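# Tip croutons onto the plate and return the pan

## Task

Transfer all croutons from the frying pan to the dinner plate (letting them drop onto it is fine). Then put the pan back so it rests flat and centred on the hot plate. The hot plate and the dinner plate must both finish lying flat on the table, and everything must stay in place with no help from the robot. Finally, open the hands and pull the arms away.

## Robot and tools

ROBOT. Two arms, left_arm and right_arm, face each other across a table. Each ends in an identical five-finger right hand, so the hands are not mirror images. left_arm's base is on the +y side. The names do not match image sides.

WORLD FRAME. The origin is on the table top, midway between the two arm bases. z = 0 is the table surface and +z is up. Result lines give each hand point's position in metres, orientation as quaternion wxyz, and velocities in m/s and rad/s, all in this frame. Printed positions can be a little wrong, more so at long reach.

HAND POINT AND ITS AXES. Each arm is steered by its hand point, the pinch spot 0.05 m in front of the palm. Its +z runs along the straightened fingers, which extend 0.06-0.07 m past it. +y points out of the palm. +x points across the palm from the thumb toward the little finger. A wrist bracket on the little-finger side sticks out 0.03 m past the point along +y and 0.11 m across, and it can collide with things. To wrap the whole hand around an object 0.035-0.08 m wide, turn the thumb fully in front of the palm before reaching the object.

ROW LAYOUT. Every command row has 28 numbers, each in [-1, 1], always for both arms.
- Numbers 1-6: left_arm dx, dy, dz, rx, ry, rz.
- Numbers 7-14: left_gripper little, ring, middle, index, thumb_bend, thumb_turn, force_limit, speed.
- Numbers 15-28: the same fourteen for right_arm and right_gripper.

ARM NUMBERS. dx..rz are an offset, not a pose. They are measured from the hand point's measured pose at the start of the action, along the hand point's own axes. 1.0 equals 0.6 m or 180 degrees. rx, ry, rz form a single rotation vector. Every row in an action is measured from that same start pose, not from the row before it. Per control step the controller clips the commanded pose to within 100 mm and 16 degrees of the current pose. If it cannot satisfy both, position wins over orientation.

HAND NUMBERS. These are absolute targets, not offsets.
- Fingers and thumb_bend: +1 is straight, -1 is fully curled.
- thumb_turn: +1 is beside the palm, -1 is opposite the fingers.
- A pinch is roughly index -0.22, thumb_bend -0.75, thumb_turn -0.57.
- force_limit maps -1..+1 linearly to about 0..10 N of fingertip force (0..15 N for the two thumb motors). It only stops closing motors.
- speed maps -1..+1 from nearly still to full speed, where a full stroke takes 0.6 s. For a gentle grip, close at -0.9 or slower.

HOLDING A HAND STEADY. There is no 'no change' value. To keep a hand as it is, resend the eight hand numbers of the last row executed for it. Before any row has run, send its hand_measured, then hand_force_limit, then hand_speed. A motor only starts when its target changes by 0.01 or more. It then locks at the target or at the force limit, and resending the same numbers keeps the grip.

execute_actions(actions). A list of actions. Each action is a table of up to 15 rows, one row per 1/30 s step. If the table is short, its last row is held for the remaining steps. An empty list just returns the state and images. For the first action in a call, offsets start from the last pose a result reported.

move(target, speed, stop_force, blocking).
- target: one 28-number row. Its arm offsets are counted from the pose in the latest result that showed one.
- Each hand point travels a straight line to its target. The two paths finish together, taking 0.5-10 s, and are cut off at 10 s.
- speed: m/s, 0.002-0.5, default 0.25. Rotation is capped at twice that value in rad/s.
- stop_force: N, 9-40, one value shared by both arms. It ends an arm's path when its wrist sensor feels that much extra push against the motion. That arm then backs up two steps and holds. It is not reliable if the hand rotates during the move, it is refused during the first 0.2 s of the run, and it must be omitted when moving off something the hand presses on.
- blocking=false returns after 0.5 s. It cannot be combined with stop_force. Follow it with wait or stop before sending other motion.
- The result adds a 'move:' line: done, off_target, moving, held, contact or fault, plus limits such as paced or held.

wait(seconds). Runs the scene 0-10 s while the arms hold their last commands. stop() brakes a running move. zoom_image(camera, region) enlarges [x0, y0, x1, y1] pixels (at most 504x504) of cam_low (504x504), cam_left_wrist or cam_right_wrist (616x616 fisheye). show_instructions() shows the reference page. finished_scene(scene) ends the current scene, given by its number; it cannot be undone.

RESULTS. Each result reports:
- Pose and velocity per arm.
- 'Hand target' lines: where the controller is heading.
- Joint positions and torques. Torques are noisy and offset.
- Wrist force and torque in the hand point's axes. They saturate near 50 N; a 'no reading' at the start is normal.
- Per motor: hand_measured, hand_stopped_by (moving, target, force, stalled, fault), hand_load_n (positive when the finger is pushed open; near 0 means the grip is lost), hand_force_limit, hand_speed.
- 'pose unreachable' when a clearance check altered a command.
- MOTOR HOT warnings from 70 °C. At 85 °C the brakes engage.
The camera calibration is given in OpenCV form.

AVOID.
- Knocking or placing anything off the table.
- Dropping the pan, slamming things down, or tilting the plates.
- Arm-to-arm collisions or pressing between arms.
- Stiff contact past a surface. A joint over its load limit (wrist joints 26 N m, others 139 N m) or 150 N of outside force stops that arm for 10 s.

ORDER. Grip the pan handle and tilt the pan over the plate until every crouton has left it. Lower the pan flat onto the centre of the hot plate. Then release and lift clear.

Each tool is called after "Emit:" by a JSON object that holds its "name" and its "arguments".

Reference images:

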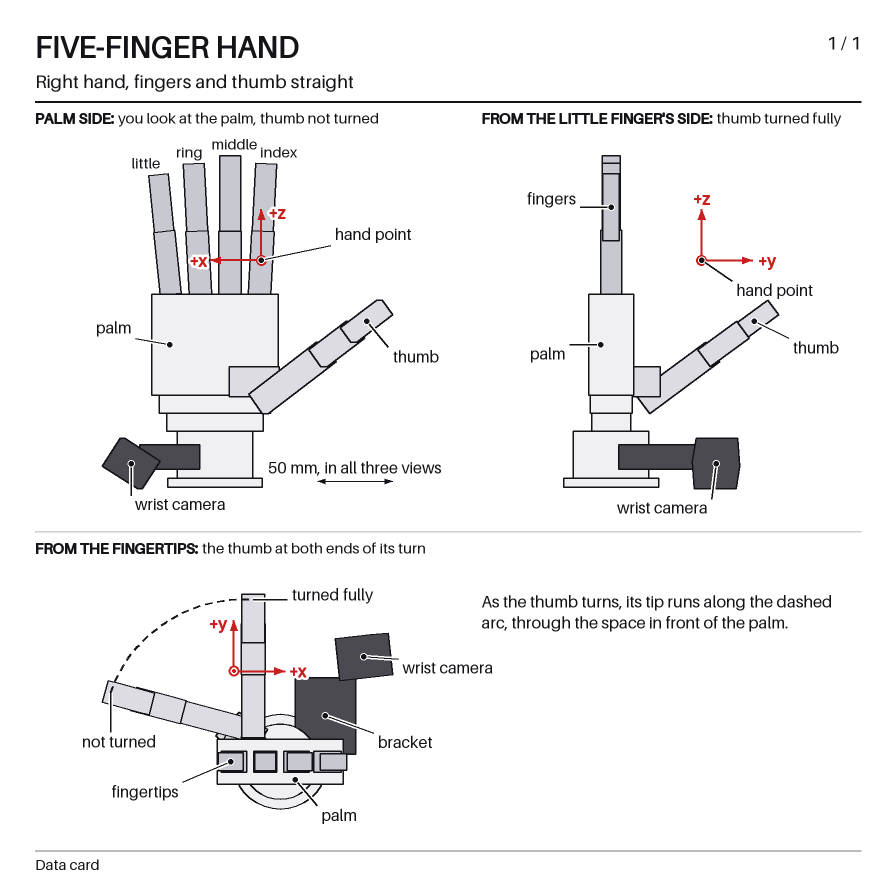

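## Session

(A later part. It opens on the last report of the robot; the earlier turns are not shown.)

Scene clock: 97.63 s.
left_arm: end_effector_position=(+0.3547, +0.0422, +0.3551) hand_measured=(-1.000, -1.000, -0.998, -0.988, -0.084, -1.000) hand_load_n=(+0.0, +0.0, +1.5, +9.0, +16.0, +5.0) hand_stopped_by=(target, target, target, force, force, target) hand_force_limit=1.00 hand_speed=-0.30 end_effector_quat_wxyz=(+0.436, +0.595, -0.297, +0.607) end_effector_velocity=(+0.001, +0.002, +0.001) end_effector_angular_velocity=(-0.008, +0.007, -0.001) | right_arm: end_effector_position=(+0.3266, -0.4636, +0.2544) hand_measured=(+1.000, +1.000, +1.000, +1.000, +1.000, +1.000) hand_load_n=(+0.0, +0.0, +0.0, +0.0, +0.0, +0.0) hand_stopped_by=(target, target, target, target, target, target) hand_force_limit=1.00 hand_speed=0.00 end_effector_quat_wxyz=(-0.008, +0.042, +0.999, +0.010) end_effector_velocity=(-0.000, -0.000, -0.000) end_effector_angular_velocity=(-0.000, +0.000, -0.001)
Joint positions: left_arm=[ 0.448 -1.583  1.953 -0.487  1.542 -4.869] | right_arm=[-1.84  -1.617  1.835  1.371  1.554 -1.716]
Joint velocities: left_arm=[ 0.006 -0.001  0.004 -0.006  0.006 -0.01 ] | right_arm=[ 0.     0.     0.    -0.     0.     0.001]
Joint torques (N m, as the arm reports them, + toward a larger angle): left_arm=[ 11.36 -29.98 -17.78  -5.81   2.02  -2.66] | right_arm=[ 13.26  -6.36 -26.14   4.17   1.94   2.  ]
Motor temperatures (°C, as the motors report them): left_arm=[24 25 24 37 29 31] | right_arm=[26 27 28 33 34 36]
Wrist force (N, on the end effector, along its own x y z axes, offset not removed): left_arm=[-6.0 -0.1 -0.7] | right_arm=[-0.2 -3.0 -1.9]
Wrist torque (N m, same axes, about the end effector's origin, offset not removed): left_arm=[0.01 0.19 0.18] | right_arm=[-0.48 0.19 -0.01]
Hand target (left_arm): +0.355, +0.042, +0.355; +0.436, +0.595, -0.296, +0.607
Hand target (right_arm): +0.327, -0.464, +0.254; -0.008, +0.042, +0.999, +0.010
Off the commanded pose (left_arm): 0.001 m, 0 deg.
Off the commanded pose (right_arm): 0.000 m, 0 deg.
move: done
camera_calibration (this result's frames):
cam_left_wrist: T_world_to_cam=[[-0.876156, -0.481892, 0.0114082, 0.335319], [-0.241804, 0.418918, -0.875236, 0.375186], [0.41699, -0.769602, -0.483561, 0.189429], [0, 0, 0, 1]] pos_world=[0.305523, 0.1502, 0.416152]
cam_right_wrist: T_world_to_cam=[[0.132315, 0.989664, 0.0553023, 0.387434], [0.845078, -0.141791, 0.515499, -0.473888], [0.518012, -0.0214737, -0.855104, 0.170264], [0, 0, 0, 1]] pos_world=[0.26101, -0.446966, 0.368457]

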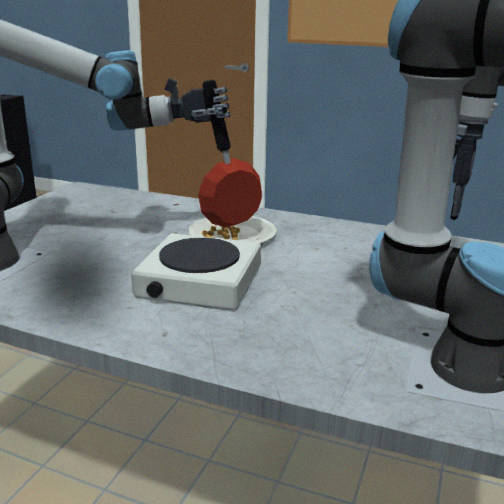

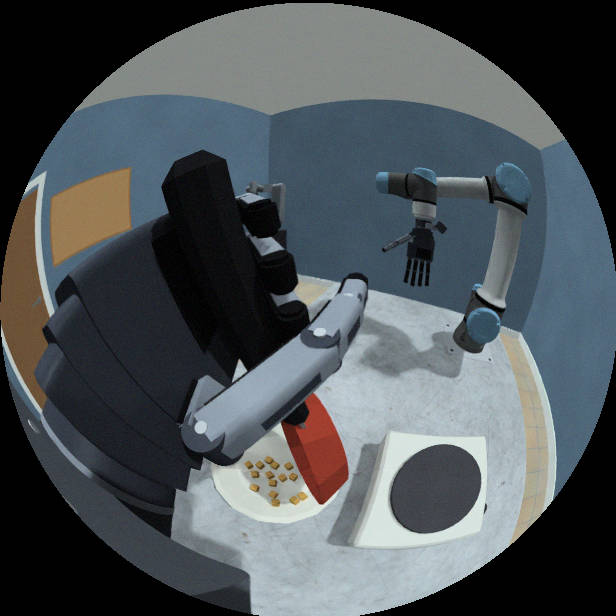

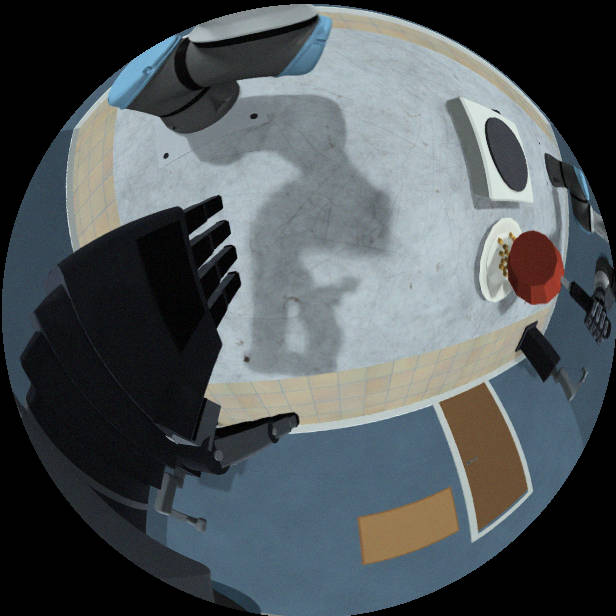

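Emit:
{"name": "move", "arguments": {"target": [-0.237,0.622,-0.352,-0.28,-0.023,0.492,-1,-1,-1,-1,-1,-1,1,-0.3,0,0,0,0,0,0,1,1,1,1,1,1,1,0], "speed": 0.2}}

Emit:
{"name": "move", "arguments": {"target": [-0.041,0.218,0.096,0,0,0,-1,-1,-1,-1,-1,-1,1,-0.3,0,0,0,0,0,0,1,1,1,1,1,1,1,0], "speed": 0.1}}

Emit:
{"name": "zoom_image", "arguments": {"camera": "cam_low", "region": [60,160,300,340]}}

Scene clock: 104.20 s.
left_arm: end_effector_position=(-0.0832, +0.0365, +0.2491) hand_measured=(-1.000, -1.000, -0.998, -0.988, -0.084, -1.000) hand_load_n=(+0.0, +0.0, +1.5, +11.5, +16.0, +4.5) hand_stopped_by=(target, target, target, force, force, target) hand_force_limit=1.00 hand_speed=-0.30 end_effector_quat_wxyz=(+0.083, +0.026, -0.835, +0.543) end_effector_velocity=(-0.003, -0.000, -0.001) end_effector_angular_velocity=(+0.007, -0.010, -0.002) | right_arm: end_effector_position=(+0.3266, -0.4636, +0.2544) hand_measured=(+1.000, +1.000, +1.000, +1.000, +1.000, +1.000) hand_load_n=(+0.0, +0.0, +0.0, +0.0, +0.0, +0.0) hand_stopped_by=(target, target, target, target, target, target) hand_force_limit=1.00 hand_speed=0.00 end_effector_quat_wxyz=(-0.008, +0.042, +0.999, +0.010) end_effector_velocity=(+0.000, +0.000, +0.000) end_effector_angular_velocity=(+0.001, -0.001, +0.001)
Joint positions: left_arm=[-0.676 -1.628  1.86   0.235  1.073 -3.562] | right_arm=[-1.84  -1.617  1.835  1.371  1.554 -1.716]
Joint velocities: left_arm=[-0.008  0.008 -0.007  0.01  -0.007  0.001] | right_arm=[-0.    -0.    -0.    -0.    -0.001 -0.001]
Joint torques (N m, as the arm reports them, + toward a larger angle): left_arm=[-16.82  -7.69 -27.9    2.14  -3.14   3.87] | right_arm=[ 13.33  -6.97 -26.62   4.07   1.88   2.01]
Motor temperatures (°C, as the motors report them): left_arm=[24 25 24 37 29 31] | right_arm=[26 27 28 33 34 36]
Wrist force (N, on the end effector, along its own x y z axes, offset not removed): left_arm=[-2.8 5.3 1.7] | right_arm=[0.3 -0.9 -1.4]
Wrist torque (N m, same axes, about the end effector's origin, offset not removed): left_arm=[-0.04 0.89 -0.89] | right_arm=[-0.25 -0.10 0.05]
Hand target (left_arm): -0.084, +0.036, +0.249; -0.083, -0.026, +0.835, -0.543
Hand target (right_arm): +0.327, -0.464, +0.254; -0.008, +0.042, +0.999, +0.010
Off the commanded pose (left_arm): 0.002 m, 0 deg.
Off the commanded pose (right_arm): 0.000 m, 0 deg.
move: done
camera_calibration (this result's frames):
cam_left_wrist: T_world_to_cam=[[0.0123723, 0.379542, -0.925092, 0.225935], [0.872185, 0.448361, 0.195616, 0.00375637], [0.48902, -0.809271, -0.325484, 0.284426], [0, 0, 0, 1]] pos_world=[-0.145161, 0.142741, 0.300852]
cam_right_wrist: T_world_to_cam=[[0.132315, 0.989664, 0.0553022, 0.387434], [0.845078, -0.141791, 0.515499, -0.473888], [0.518012, -0.0214738, -0.855104, 0.170264], [0, 0, 0, 1]] pos_world=[0.26101, -0.446966, 0.368457]

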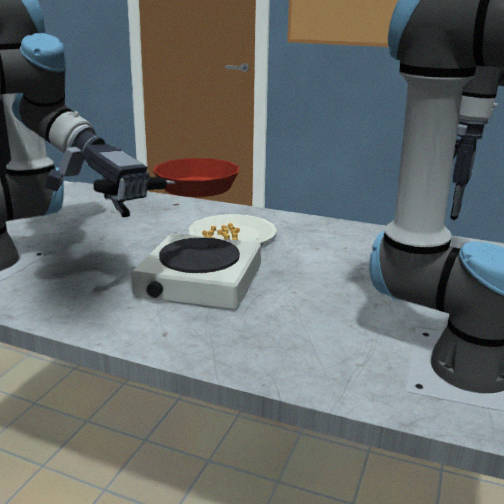

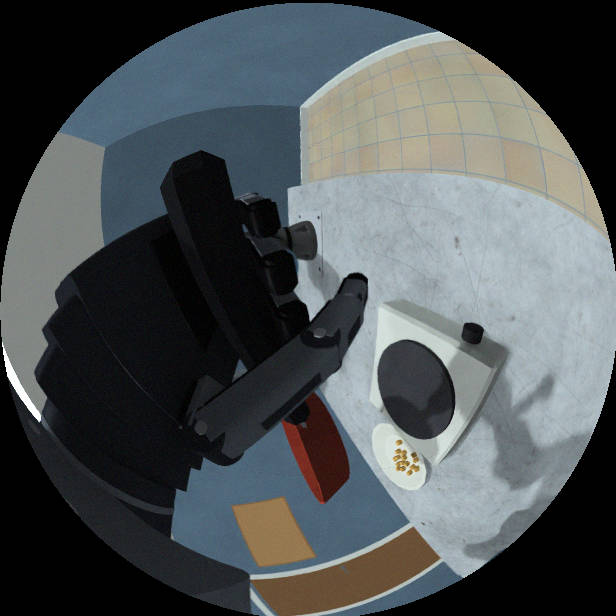

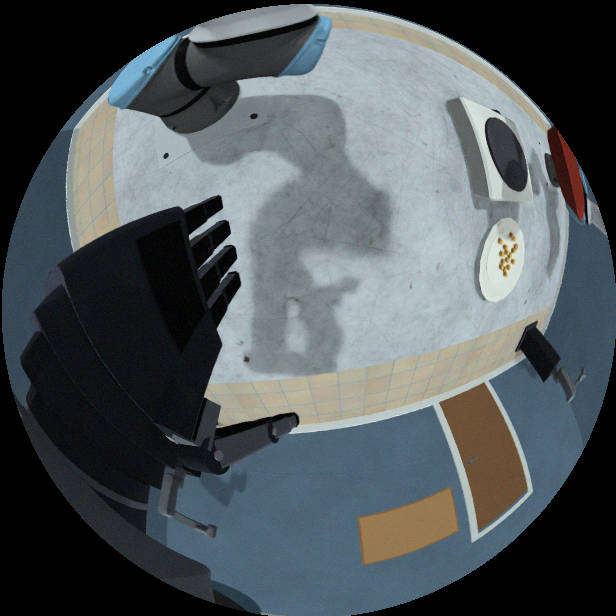

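Scene clock: 106.20 s.
left_arm: end_effector_position=(-0.0827, +0.0360, +0.1046) hand_measured=(-1.000, -1.000, -0.998, -0.988, -0.084, -1.000) hand_load_n=(+0.0, +0.0, +1.5, +11.5, +16.0, +4.5) hand_stopped_by=(target, target, target, force, force, target) hand_force_limit=1.00 hand_speed=-0.30 end_effector_quat_wxyz=(+0.083, +0.026, -0.835, +0.543) end_effector_velocity=(+0.000, -0.000, -0.003) end_effector_angular_velocity=(-0.001, +0.000, +0.001) | right_arm: end_effector_position=(+0.3266, -0.4636, +0.2544) hand_measured=(+1.000, +1.000, +1.000, +1.000, +1.000, +1.000) hand_load_n=(+0.0, +0.0, +0.0, +0.0, +0.0, +0.0) hand_stopped_by=(target, target, target, target, target, target) hand_force_limit=1.00 hand_speed=0.00 end_effector_quat_wxyz=(-0.008, +0.042, +0.999, +0.010) end_effector_velocity=(+0.000, -0.000, +0.000) end_effector_angular_velocity=(-0.001, -0.000, -0.001)
Joint positions: left_arm=[-0.674 -1.471  2.108 -0.17   1.074 -3.561] | right_arm=[-1.84  -1.617  1.835  1.371  1.554 -1.716]
Joint velocities: left_arm=[ 0.     0.005  0.004 -0.01  -0.     0.   ] | right_arm=[ 0.    -0.    -0.    -0.     0.001  0.001]
Joint torques (N m, as the arm reports them, + toward a larger angle): left_arm=[ 13.75 -10.3  -11.1   -2.47   1.25   3.8 ] | right_arm=[ 13.25  -6.65 -25.74   4.15   1.85   2.13]
Motor temperatures (°C, as the motors report them): left_arm=[24 25 24 37 29 31] | right_arm=[26 27 28 33 34 36]
Wrist force (N, on the end effector, along its own x y z axes, offset not removed): left_arm=[-2.4 5.9 1.6] | right_arm=[-0.2 -5.0 1.5]
Wrist torque (N m, same axes, about the end effector's origin, offset not removed): left_arm=[0.06 0.81 -0.92] | right_arm=[-1.19 0.09 -0.16]
Hand target (left_arm): -0.083, +0.036, +0.104; -0.083, -0.026, +0.835, -0.543
Hand target (right_arm): +0.327, -0.464, +0.254; -0.008, +0.042, +0.999, +0.010
Off the commanded pose (left_arm): 0.001 m, 0 deg.
Off the commanded pose (right_arm): 0.000 m, 0 deg.
move: done
camera_calibration (this result's frames):
cam_left_wrist: T_world_to_cam=[[0.0123771, 0.379659, -0.925044, 0.092386], [0.872169, 0.448362, 0.195687, 0.0318864], [0.489049, -0.809216, -0.325577, 0.23678], [0, 0, 0, 1]] pos_world=[-0.144751, 0.142235, 0.156312]
cam_right_wrist: T_world_to_cam=[[0.132315, 0.989664, 0.0553021, 0.387434], [0.845078, -0.14179, 0.515499, -0.473888], [0.518012, -0.0214739, -0.855104, 0.170264], [0, 0, 0, 1]] pos_world=[0.26101, -0.446966, 0.368457]

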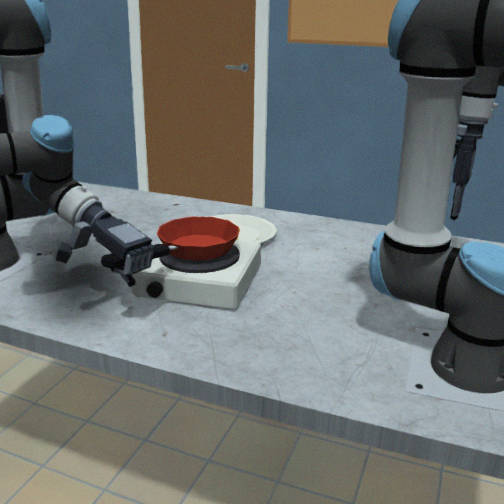

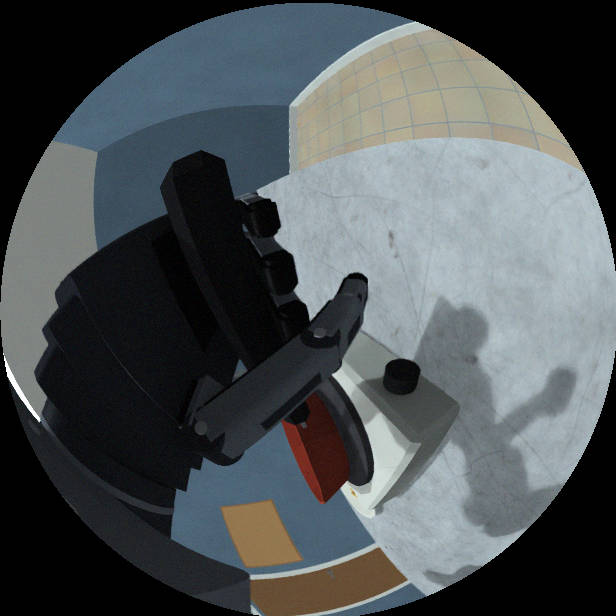

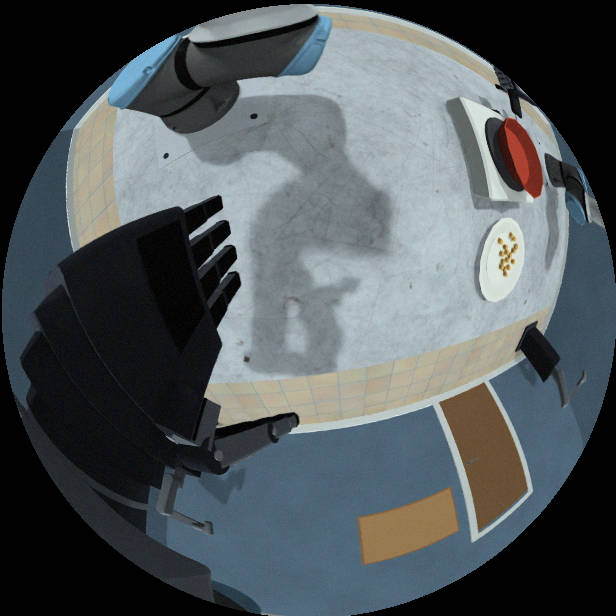

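Region (60, 160, 300, 340) of cam_low's 504x504 image, scaled by 2.100, with more detail than that image has; it fills the top 378 rows of this view, and the rest is white.

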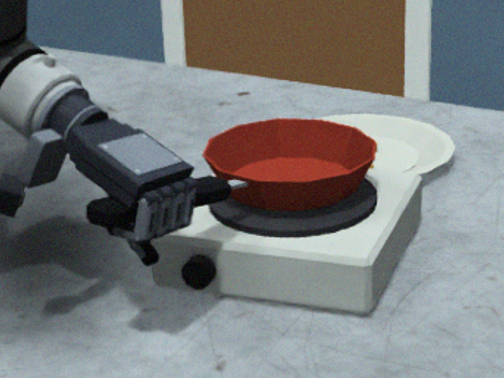

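Emit:
{"name": "move", "arguments": {"target": [-0.003,0.015,0.01,0,0,0,-1,-1,-1,-1,-1,-1,1,-0.3,0,0,0,0,0,0,1,1,1,1,1,1,1,0], "speed": 0.02}}

Emit:
{"name": "move", "arguments": {"target": [0,0,0,0,0,0,1,1,1,1,0.8,-1,1,0.3,0,0,0,0,0,0,1,1,1,1,1,1,1,0]}}

Emit:
{"name": "move", "arguments": {"target": [0,-0.05,-0.17,0,0,0,1,1,1,1,0.8,-1,1,0.3,0,0,0,0,0,0,1,1,1,1,1,1,1,0], "speed": 0.08}}

Emit:
{"name": "move", "arguments": {"target": [0,-0.2,-0.05,0,0,0,1,1,1,1,0.8,-1,1,0.3,0,0,0,0,0,0,1,1,1,1,1,1,1,0]}}

Scene clock: 108.53 s.
left_arm: end_effector_position=(-0.0828, +0.0342, +0.0941) hand_measured=(-1.000, -1.000, -0.998, -0.988, -0.084, -1.000) hand_load_n=(+0.0, +0.0, +1.5, +11.5, +16.0, +4.5) hand_stopped_by=(target, target, target, force, force, target) hand_force_limit=1.00 hand_speed=-0.30 end_effector_quat_wxyz=(+0.083, +0.026, -0.835, +0.543) end_effector_velocity=(-0.000, -0.001, -0.002) end_effector_angular_velocity=(-0.001, +0.000, +0.000) | right_arm: end_effector_position=(+0.3266, -0.4636, +0.2544) hand_measured=(+1.000, +1.000, +1.000, +1.000, +1.000, +1.000) hand_load_n=(+0.0, +0.0, +0.0, +0.0, +0.0, +0.0) hand_stopped_by=(target, target, target, target, target, target) hand_force_limit=1.00 hand_speed=0.00 end_effector_quat_wxyz=(-0.008, +0.042, +0.999, +0.010) end_effector_velocity=(+0.000, -0.000, +0.000) end_effector_angular_velocity=(-0.001, -0.001, +0.001)
Joint positions: left_arm=[-0.671 -1.449  2.116 -0.201  1.077 -3.559] | right_arm=[-1.84  -1.617  1.835  1.371  1.554 -1.716]
Joint velocities: left_arm=[ 0.     0.005  0.002 -0.008  0.     0.001] | right_arm=[ 0.     0.    -0.001  0.     0.001 -0.001]
Joint torques (N m, as the arm reports them, + toward a larger angle): left_arm=[ 13.95 -11.97 -10.54  -2.67   1.22   3.65] | right_arm=[ 12.58  -6.39 -26.47   4.2    1.88   2.16]
Motor temperatures (°C, as the motors report them): left_arm=[24 25 24 37 29 31] | right_arm=[26 27 28 33 34 36]
Wrist force (N, on the end effector, along its own x y z axes, offset not removed): left_arm=[-1.2 6.2 0.9] | right_arm=[0.6 -5.0 0.3]
Wrist torque (N m, same axes, about the end effector's origin, offset not removed): left_arm=[0.08 0.77 -0.80] | right_arm=[-0.96 -0.07 -0.15]
Hand target (left_arm): -0.083, +0.034, +0.094; -0.083, -0.026, +0.835, -0.543
Hand target (right_arm): +0.327, -0.464, +0.254; -0.008, +0.042, +0.999, +0.010
Off the commanded pose (left_arm): 0.000 m, 0 deg.
Off the commanded pose (right_arm): 0.000 m, 0 deg.
move: done
camera_calibration (this result's frames):
cam_left_wrist: T_world_to_cam=[[0.0123741, 0.379682, -0.925034, 0.0834048], [0.872165, 0.448364, 0.195699, 0.0348306], [0.489055, -0.809204, -0.325597, 0.231937], [0, 0, 0, 1]] pos_world=[-0.14484, 0.1404, 0.145854]
cam_right_wrist: T_world_to_cam=[[0.132315, 0.989664, 0.0553022, 0.387434], [0.845078, -0.141791, 0.515499, -0.473888], [0.518012, -0.0214738, -0.855104, 0.170265], [0, 0, 0, 1]] pos_world=[0.26101, -0.446966, 0.368457]

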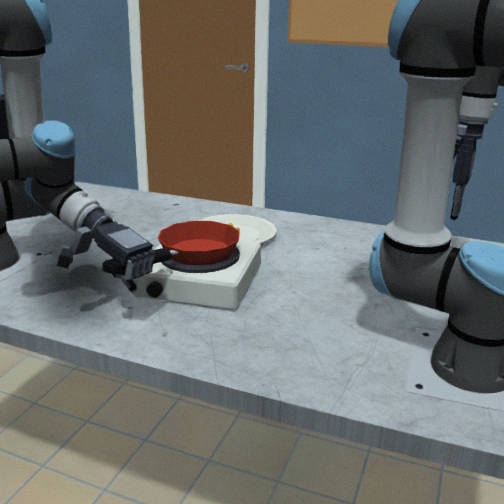

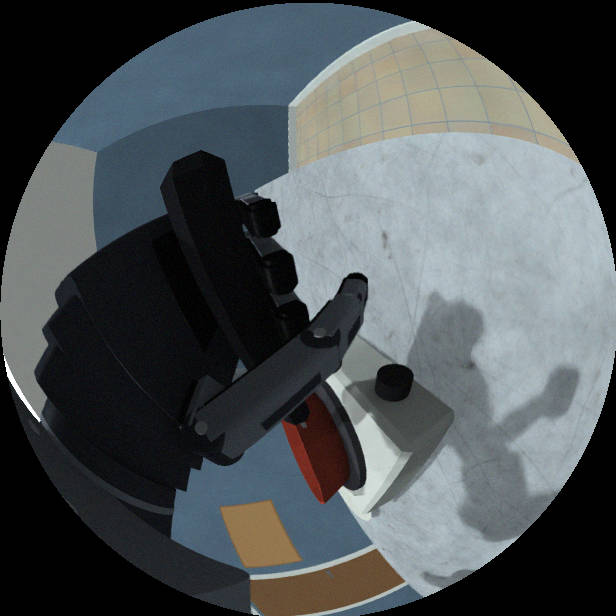

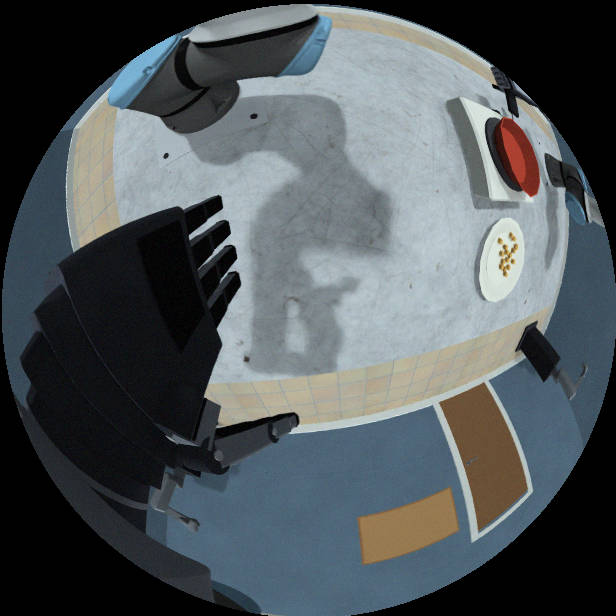

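Scene clock: 109.73 s.
left_arm: end_effector_position=(-0.0828, +0.0342, +0.0941) hand_measured=(+1.000, +1.000, +1.000, +1.000, +0.800, -1.000) hand_load_n=(+0.0, +0.0, +0.0, +0.0, +0.0, +0.0) hand_stopped_by=(target, target, target, target, target, target) hand_force_limit=1.00 hand_speed=0.30 end_effector_quat_wxyz=(+0.083, +0.026, -0.835, +0.543) end_effector_velocity=(-0.000, +0.000, -0.000) end_effector_angular_velocity=(+0.000, +0.000, +0.000) | right_arm: end_effector_position=(+0.3266, -0.4636, +0.2544) hand_measured=(+1.000, +1.000, +1.000, +1.000, +1.000, +1.000) hand_load_n=(+0.0, +0.0, +0.0, +0.0, +0.0, +0.0) hand_stopped_by=(target, target, target, target, target, target) hand_force_limit=1.00 hand_speed=0.00 end_effector_quat_wxyz=(-0.008, +0.042, +0.999, +0.010) end_effector_velocity=(+0.000, +0.000, +0.000) end_effector_angular_velocity=(+0.000, -0.001, -0.000)
Joint positions: left_arm=[-0.671 -1.449  2.116 -0.201  1.077 -3.559] | right_arm=[-1.84  -1.617  1.835  1.371  1.554 -1.716]
Joint velocities: left_arm=[-0.     0.     0.     0.    -0.001 -0.001] | right_arm=[-0.     0.    -0.001 -0.    -0.    -0.   ]
Joint torques (N m, as the arm reports them, + toward a larger angle): left_arm=[  3.36 -26.43 -20.69   1.88  -1.19  -2.8 ] | right_arm=[ 13.3   -6.52 -25.9    4.14   1.9    2.04]
Motor temperatures (°C, as the motors report them): left_arm=[24 25 24 37 29 31] | right_arm=[26 27 28 33 34 36]
Wrist force (N, on the end effector, along its own x y z axes, offset not removed): left_arm=[-0.5 0.9 -0.1] | right_arm=[0.8 -2.6 -2.1]
Wrist torque (N m, same axes, about the end effector's origin, offset not removed): left_arm=[0.01 0.25 0.12] | right_arm=[-0.47 -0.10 -0.14]
Hand target (left_arm): -0.083, +0.034, +0.094; -0.083, -0.026, +0.835, -0.543
Hand target (right_arm): +0.327, -0.464, +0.254; -0.008, +0.042, +0.999, +0.010
Off the commanded pose (left_arm): 0.000 m, 0 deg.
Off the commanded pose (right_arm): 0.000 m, 0 deg.
move: done
camera_calibration (this result's frames):
cam_left_wrist: T_world_to_cam=[[0.0124673, 0.379687, -0.925031, 0.0834085], [0.872163, 0.448334, 0.195777, 0.0348061], [0.489057, -0.809218, -0.325559, 0.231923], [0, 0, 0, 1]] pos_world=[-0.14482, 0.140402, 0.145846]
cam_right_wrist: T_world_to_cam=[[0.132315, 0.989664, 0.055302, 0.387434], [0.845078, -0.141791, 0.515499, -0.473888], [0.518012, -0.021474, -0.855104, 0.170264], [0, 0, 0, 1]] pos_world=[0.26101, -0.446966, 0.368457]

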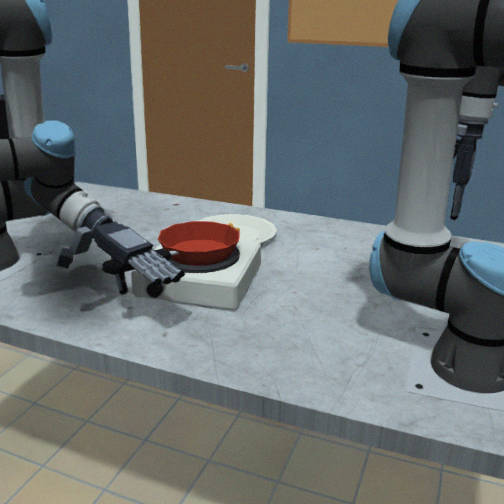

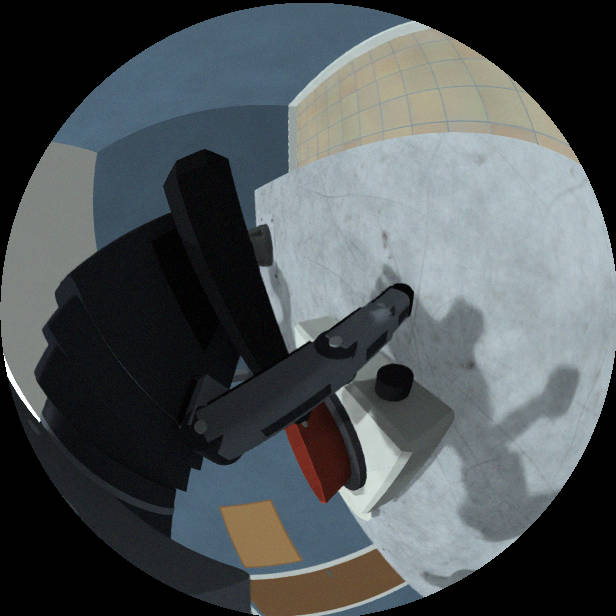

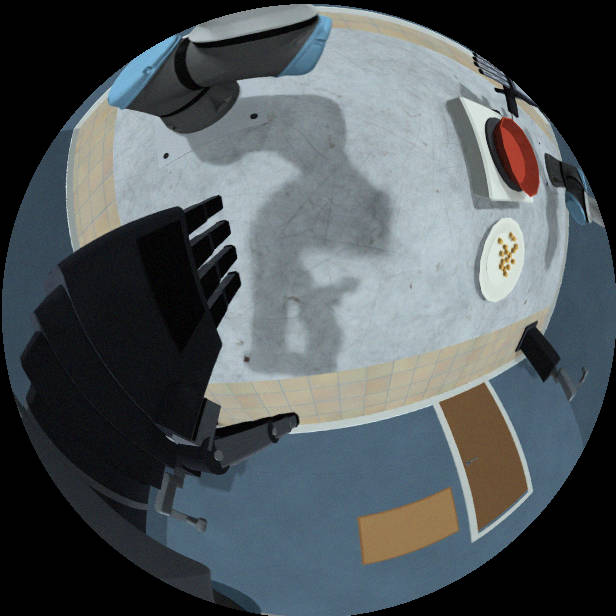

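Scene clock: 111.60 s.
left_arm: end_effector_position=(-0.0675, +0.1146, +0.1610) hand_measured=(+1.000, +1.000, +1.000, +1.000, +0.800, -1.000) hand_load_n=(+0.0, +0.0, +0.0, +0.0, +0.0, +0.0) hand_stopped_by=(target, target, target, target, target, target) hand_force_limit=1.00 hand_speed=0.30 end_effector_quat_wxyz=(+0.083, +0.026, -0.835, +0.543) end_effector_velocity=(+0.000, +0.002, +0.002) end_effector_angular_velocity=(-0.000, -0.000, +0.001) | right_arm: end_effector_position=(+0.3266, -0.4636, +0.2544) hand_measured=(+1.000, +1.000, +1.000, +1.000, +1.000, +1.000) hand_load_n=(+0.0, +0.0, +0.0, +0.0, +0.0, +0.0) hand_stopped_by=(target, target, target, target, target, target) hand_force_limit=1.00 hand_speed=0.00 end_effector_quat_wxyz=(-0.008, +0.042, +0.999, +0.010) end_effector_velocity=(-0.000, -0.000, +0.000) end_effector_angular_velocity=(-0.001, +0.000, +0.002)
Joint positions: left_arm=[-0.831 -1.758  2.217  0.055  0.936 -3.648] | right_arm=[-1.84  -1.617  1.835  1.371  1.554 -1.716]
Joint velocities: left_arm=[-0.008 -0.009  0.002  0.01  -0.008 -0.005] | right_arm=[ 0.    -0.    -0.     0.     0.001 -0.001]
Joint torques (N m, as the arm reports them, + toward a larger angle): left_arm=[-16.35 -16.99 -10.22   2.06  -2.52  -2.66] | right_arm=[ 13.12  -6.3  -25.8    4.18   1.96   2.16]
Motor temperatures (°C, as the motors report them): left_arm=[24 25 24 37 29 31] | right_arm=[26 27 28 33 34 36]
Wrist force (N, on the end effector, along its own x y z axes, offset not removed): left_arm=[0.7 1.7 -0.6] | right_arm=[-1.7 -0.3 -4.0]
Wrist torque (N m, same axes, about the end effector's origin, offset not removed): left_arm=[0.16 0.11 0.20] | right_arm=[0.12 0.39 -0.08]
Hand target (left_arm): -0.068, +0.115, +0.161; -0.083, -0.026, +0.835, -0.543
Hand target (right_arm): +0.327, -0.464, +0.254; -0.008, +0.042, +0.999, +0.010
Off the commanded pose (left_arm): 0.001 m, 0 deg.
Off the commanded pose (right_arm): 0.000 m, 0 deg.
move: done
camera_calibration (this result's frames):
cam_left_wrist: T_world_to_cam=[[0.0126863, 0.379563, -0.925079, 0.114606], [0.87216, 0.448288, 0.195895, -0.0277162], [0.489057, -0.809302, -0.325353, 0.311319], [0, 0, 0, 1]] pos_world=[-0.129533, 0.220875, 0.212737]
cam_right_wrist: T_world_to_cam=[[0.132316, 0.989664, 0.0553019, 0.387434], [0.845078, -0.141791, 0.515499, -0.473888], [0.518012, -0.0214743, -0.855104, 0.170264], [0, 0, 0, 1]] pos_world=[0.26101, -0.446966, 0.368457]

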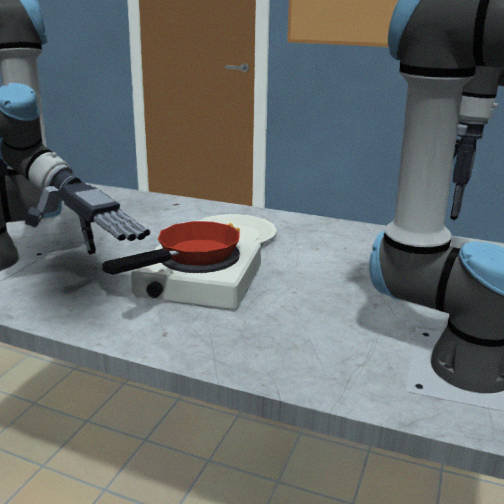

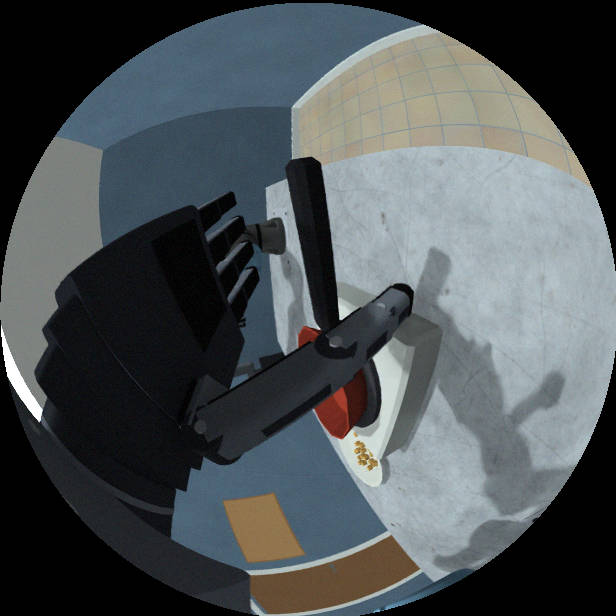

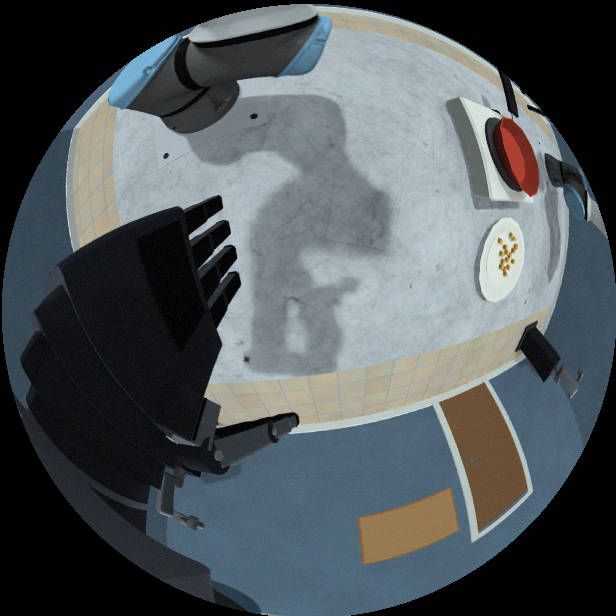

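Scene clock: 112.80 s.
left_arm: end_effector_position=(-0.0483, +0.0934, +0.2809) hand_measured=(+1.000, +1.000, +1.000, +1.000, +0.800, -1.000) hand_load_n=(+0.0, +0.0, +0.0, +0.0, +0.0, +0.0) hand_stopped_by=(target, target, target, target, target, target) hand_force_limit=1.00 hand_speed=0.30 end_effector_quat_wxyz=(+0.083, +0.026, -0.835, +0.544) end_effector_velocity=(+0.000, -0.001, +0.003) end_effector_angular_velocity=(+0.003, -0.000, -0.001) | right_arm: end_effector_position=(+0.3266, -0.4636, +0.2544) hand_measured=(+1.000, +1.000, +1.000, +1.000, +1.000, +1.000) hand_load_n=(+0.0, +0.0, +0.0, +0.0, +0.0, +0.0) hand_stopped_by=(target, target, target, target, target, target) hand_force_limit=1.00 hand_speed=0.00 end_effector_quat_wxyz=(-0.008, +0.042, +0.999, +0.010) end_effector_velocity=(+0.000, +0.000, +0.000) end_effector_angular_velocity=(-0.000, -0.000, +0.000)
Joint positions: left_arm=[-0.708 -1.813  1.933  0.355  1.044 -3.578] | right_arm=[-1.84  -1.617  1.835  1.371  1.554 -1.716]
Joint velocities: left_arm=[ 0.004  0.002 -0.009  0.009  0.005  0.001] | right_arm=[ 0. -0. -0.  0. -0. -0.]
Joint torques (N m, as the arm reports them, + toward a larger angle): left_arm=[ 12.76  -0.52 -24.6    1.75   2.04   2.57] | right_arm=[ 13.44  -6.45 -26.05   4.1    1.94   2.11]
Motor temperatures (°C, as the motors report them): left_arm=[24 25 24 37 29 31] | right_arm=[26 27 28 33 34 36]
Wrist force (N, on the end effector, along its own x y z axes, offset not removed): left_arm=[-0.1 1.6 0.6] | right_arm=[-2.0 -4.5 -0.2]
Wrist torque (N m, same axes, about the end effector's origin, offset not removed): left_arm=[0.06 0.16 0.13] | right_arm=[-0.95 0.58 -0.28]
Hand target (left_arm): -0.048, +0.093, +0.281; -0.083, -0.026, +0.835, -0.543
Hand target (right_arm): +0.327, -0.464, +0.254; -0.008, +0.042, +0.999, +0.010
Off the commanded pose (left_arm): 0.001 m, 0 deg.
Off the commanded pose (right_arm): 0.000 m, 0 deg.
move: done
camera_calibration (this result's frames):
cam_left_wrist: T_world_to_cam=[[0.0125046, 0.379287, -0.925195, 0.233383], [0.87217, 0.448394, 0.195609, -0.0583733], [0.489043, -0.809373, -0.325196, 0.323685], [0, 0, 0, 1]] pos_world=[-0.110303, 0.199637, 0.332604]
cam_right_wrist: T_world_to_cam=[[0.132316, 0.989664, 0.055302, 0.387434], [0.845078, -0.141791, 0.515499, -0.473888], [0.518012, -0.0214743, -0.855104, 0.170264], [0, 0, 0, 1]] pos_world=[0.26101, -0.446966, 0.368457]

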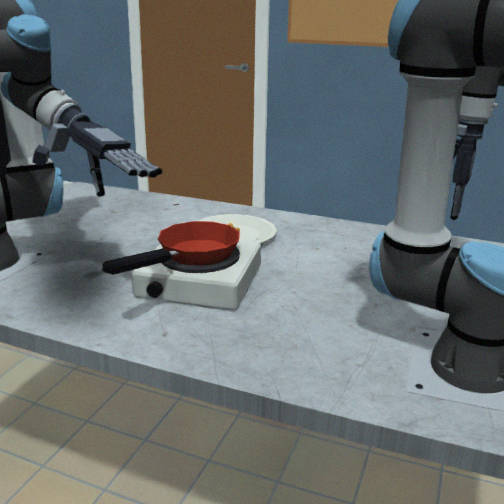

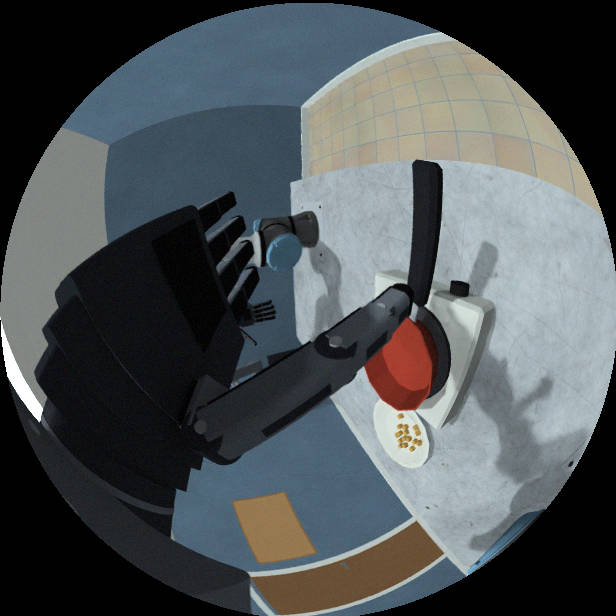

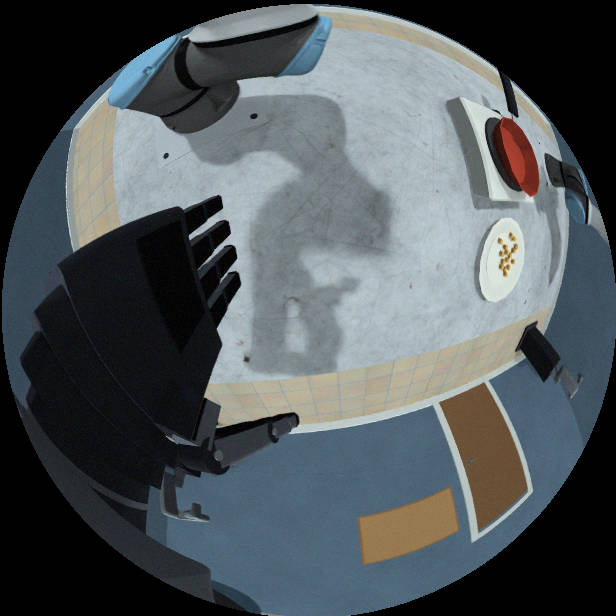

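Emit:
{"name": "finished_scene", "arguments": {"scene": 1}}

The scene is finished: the task was done.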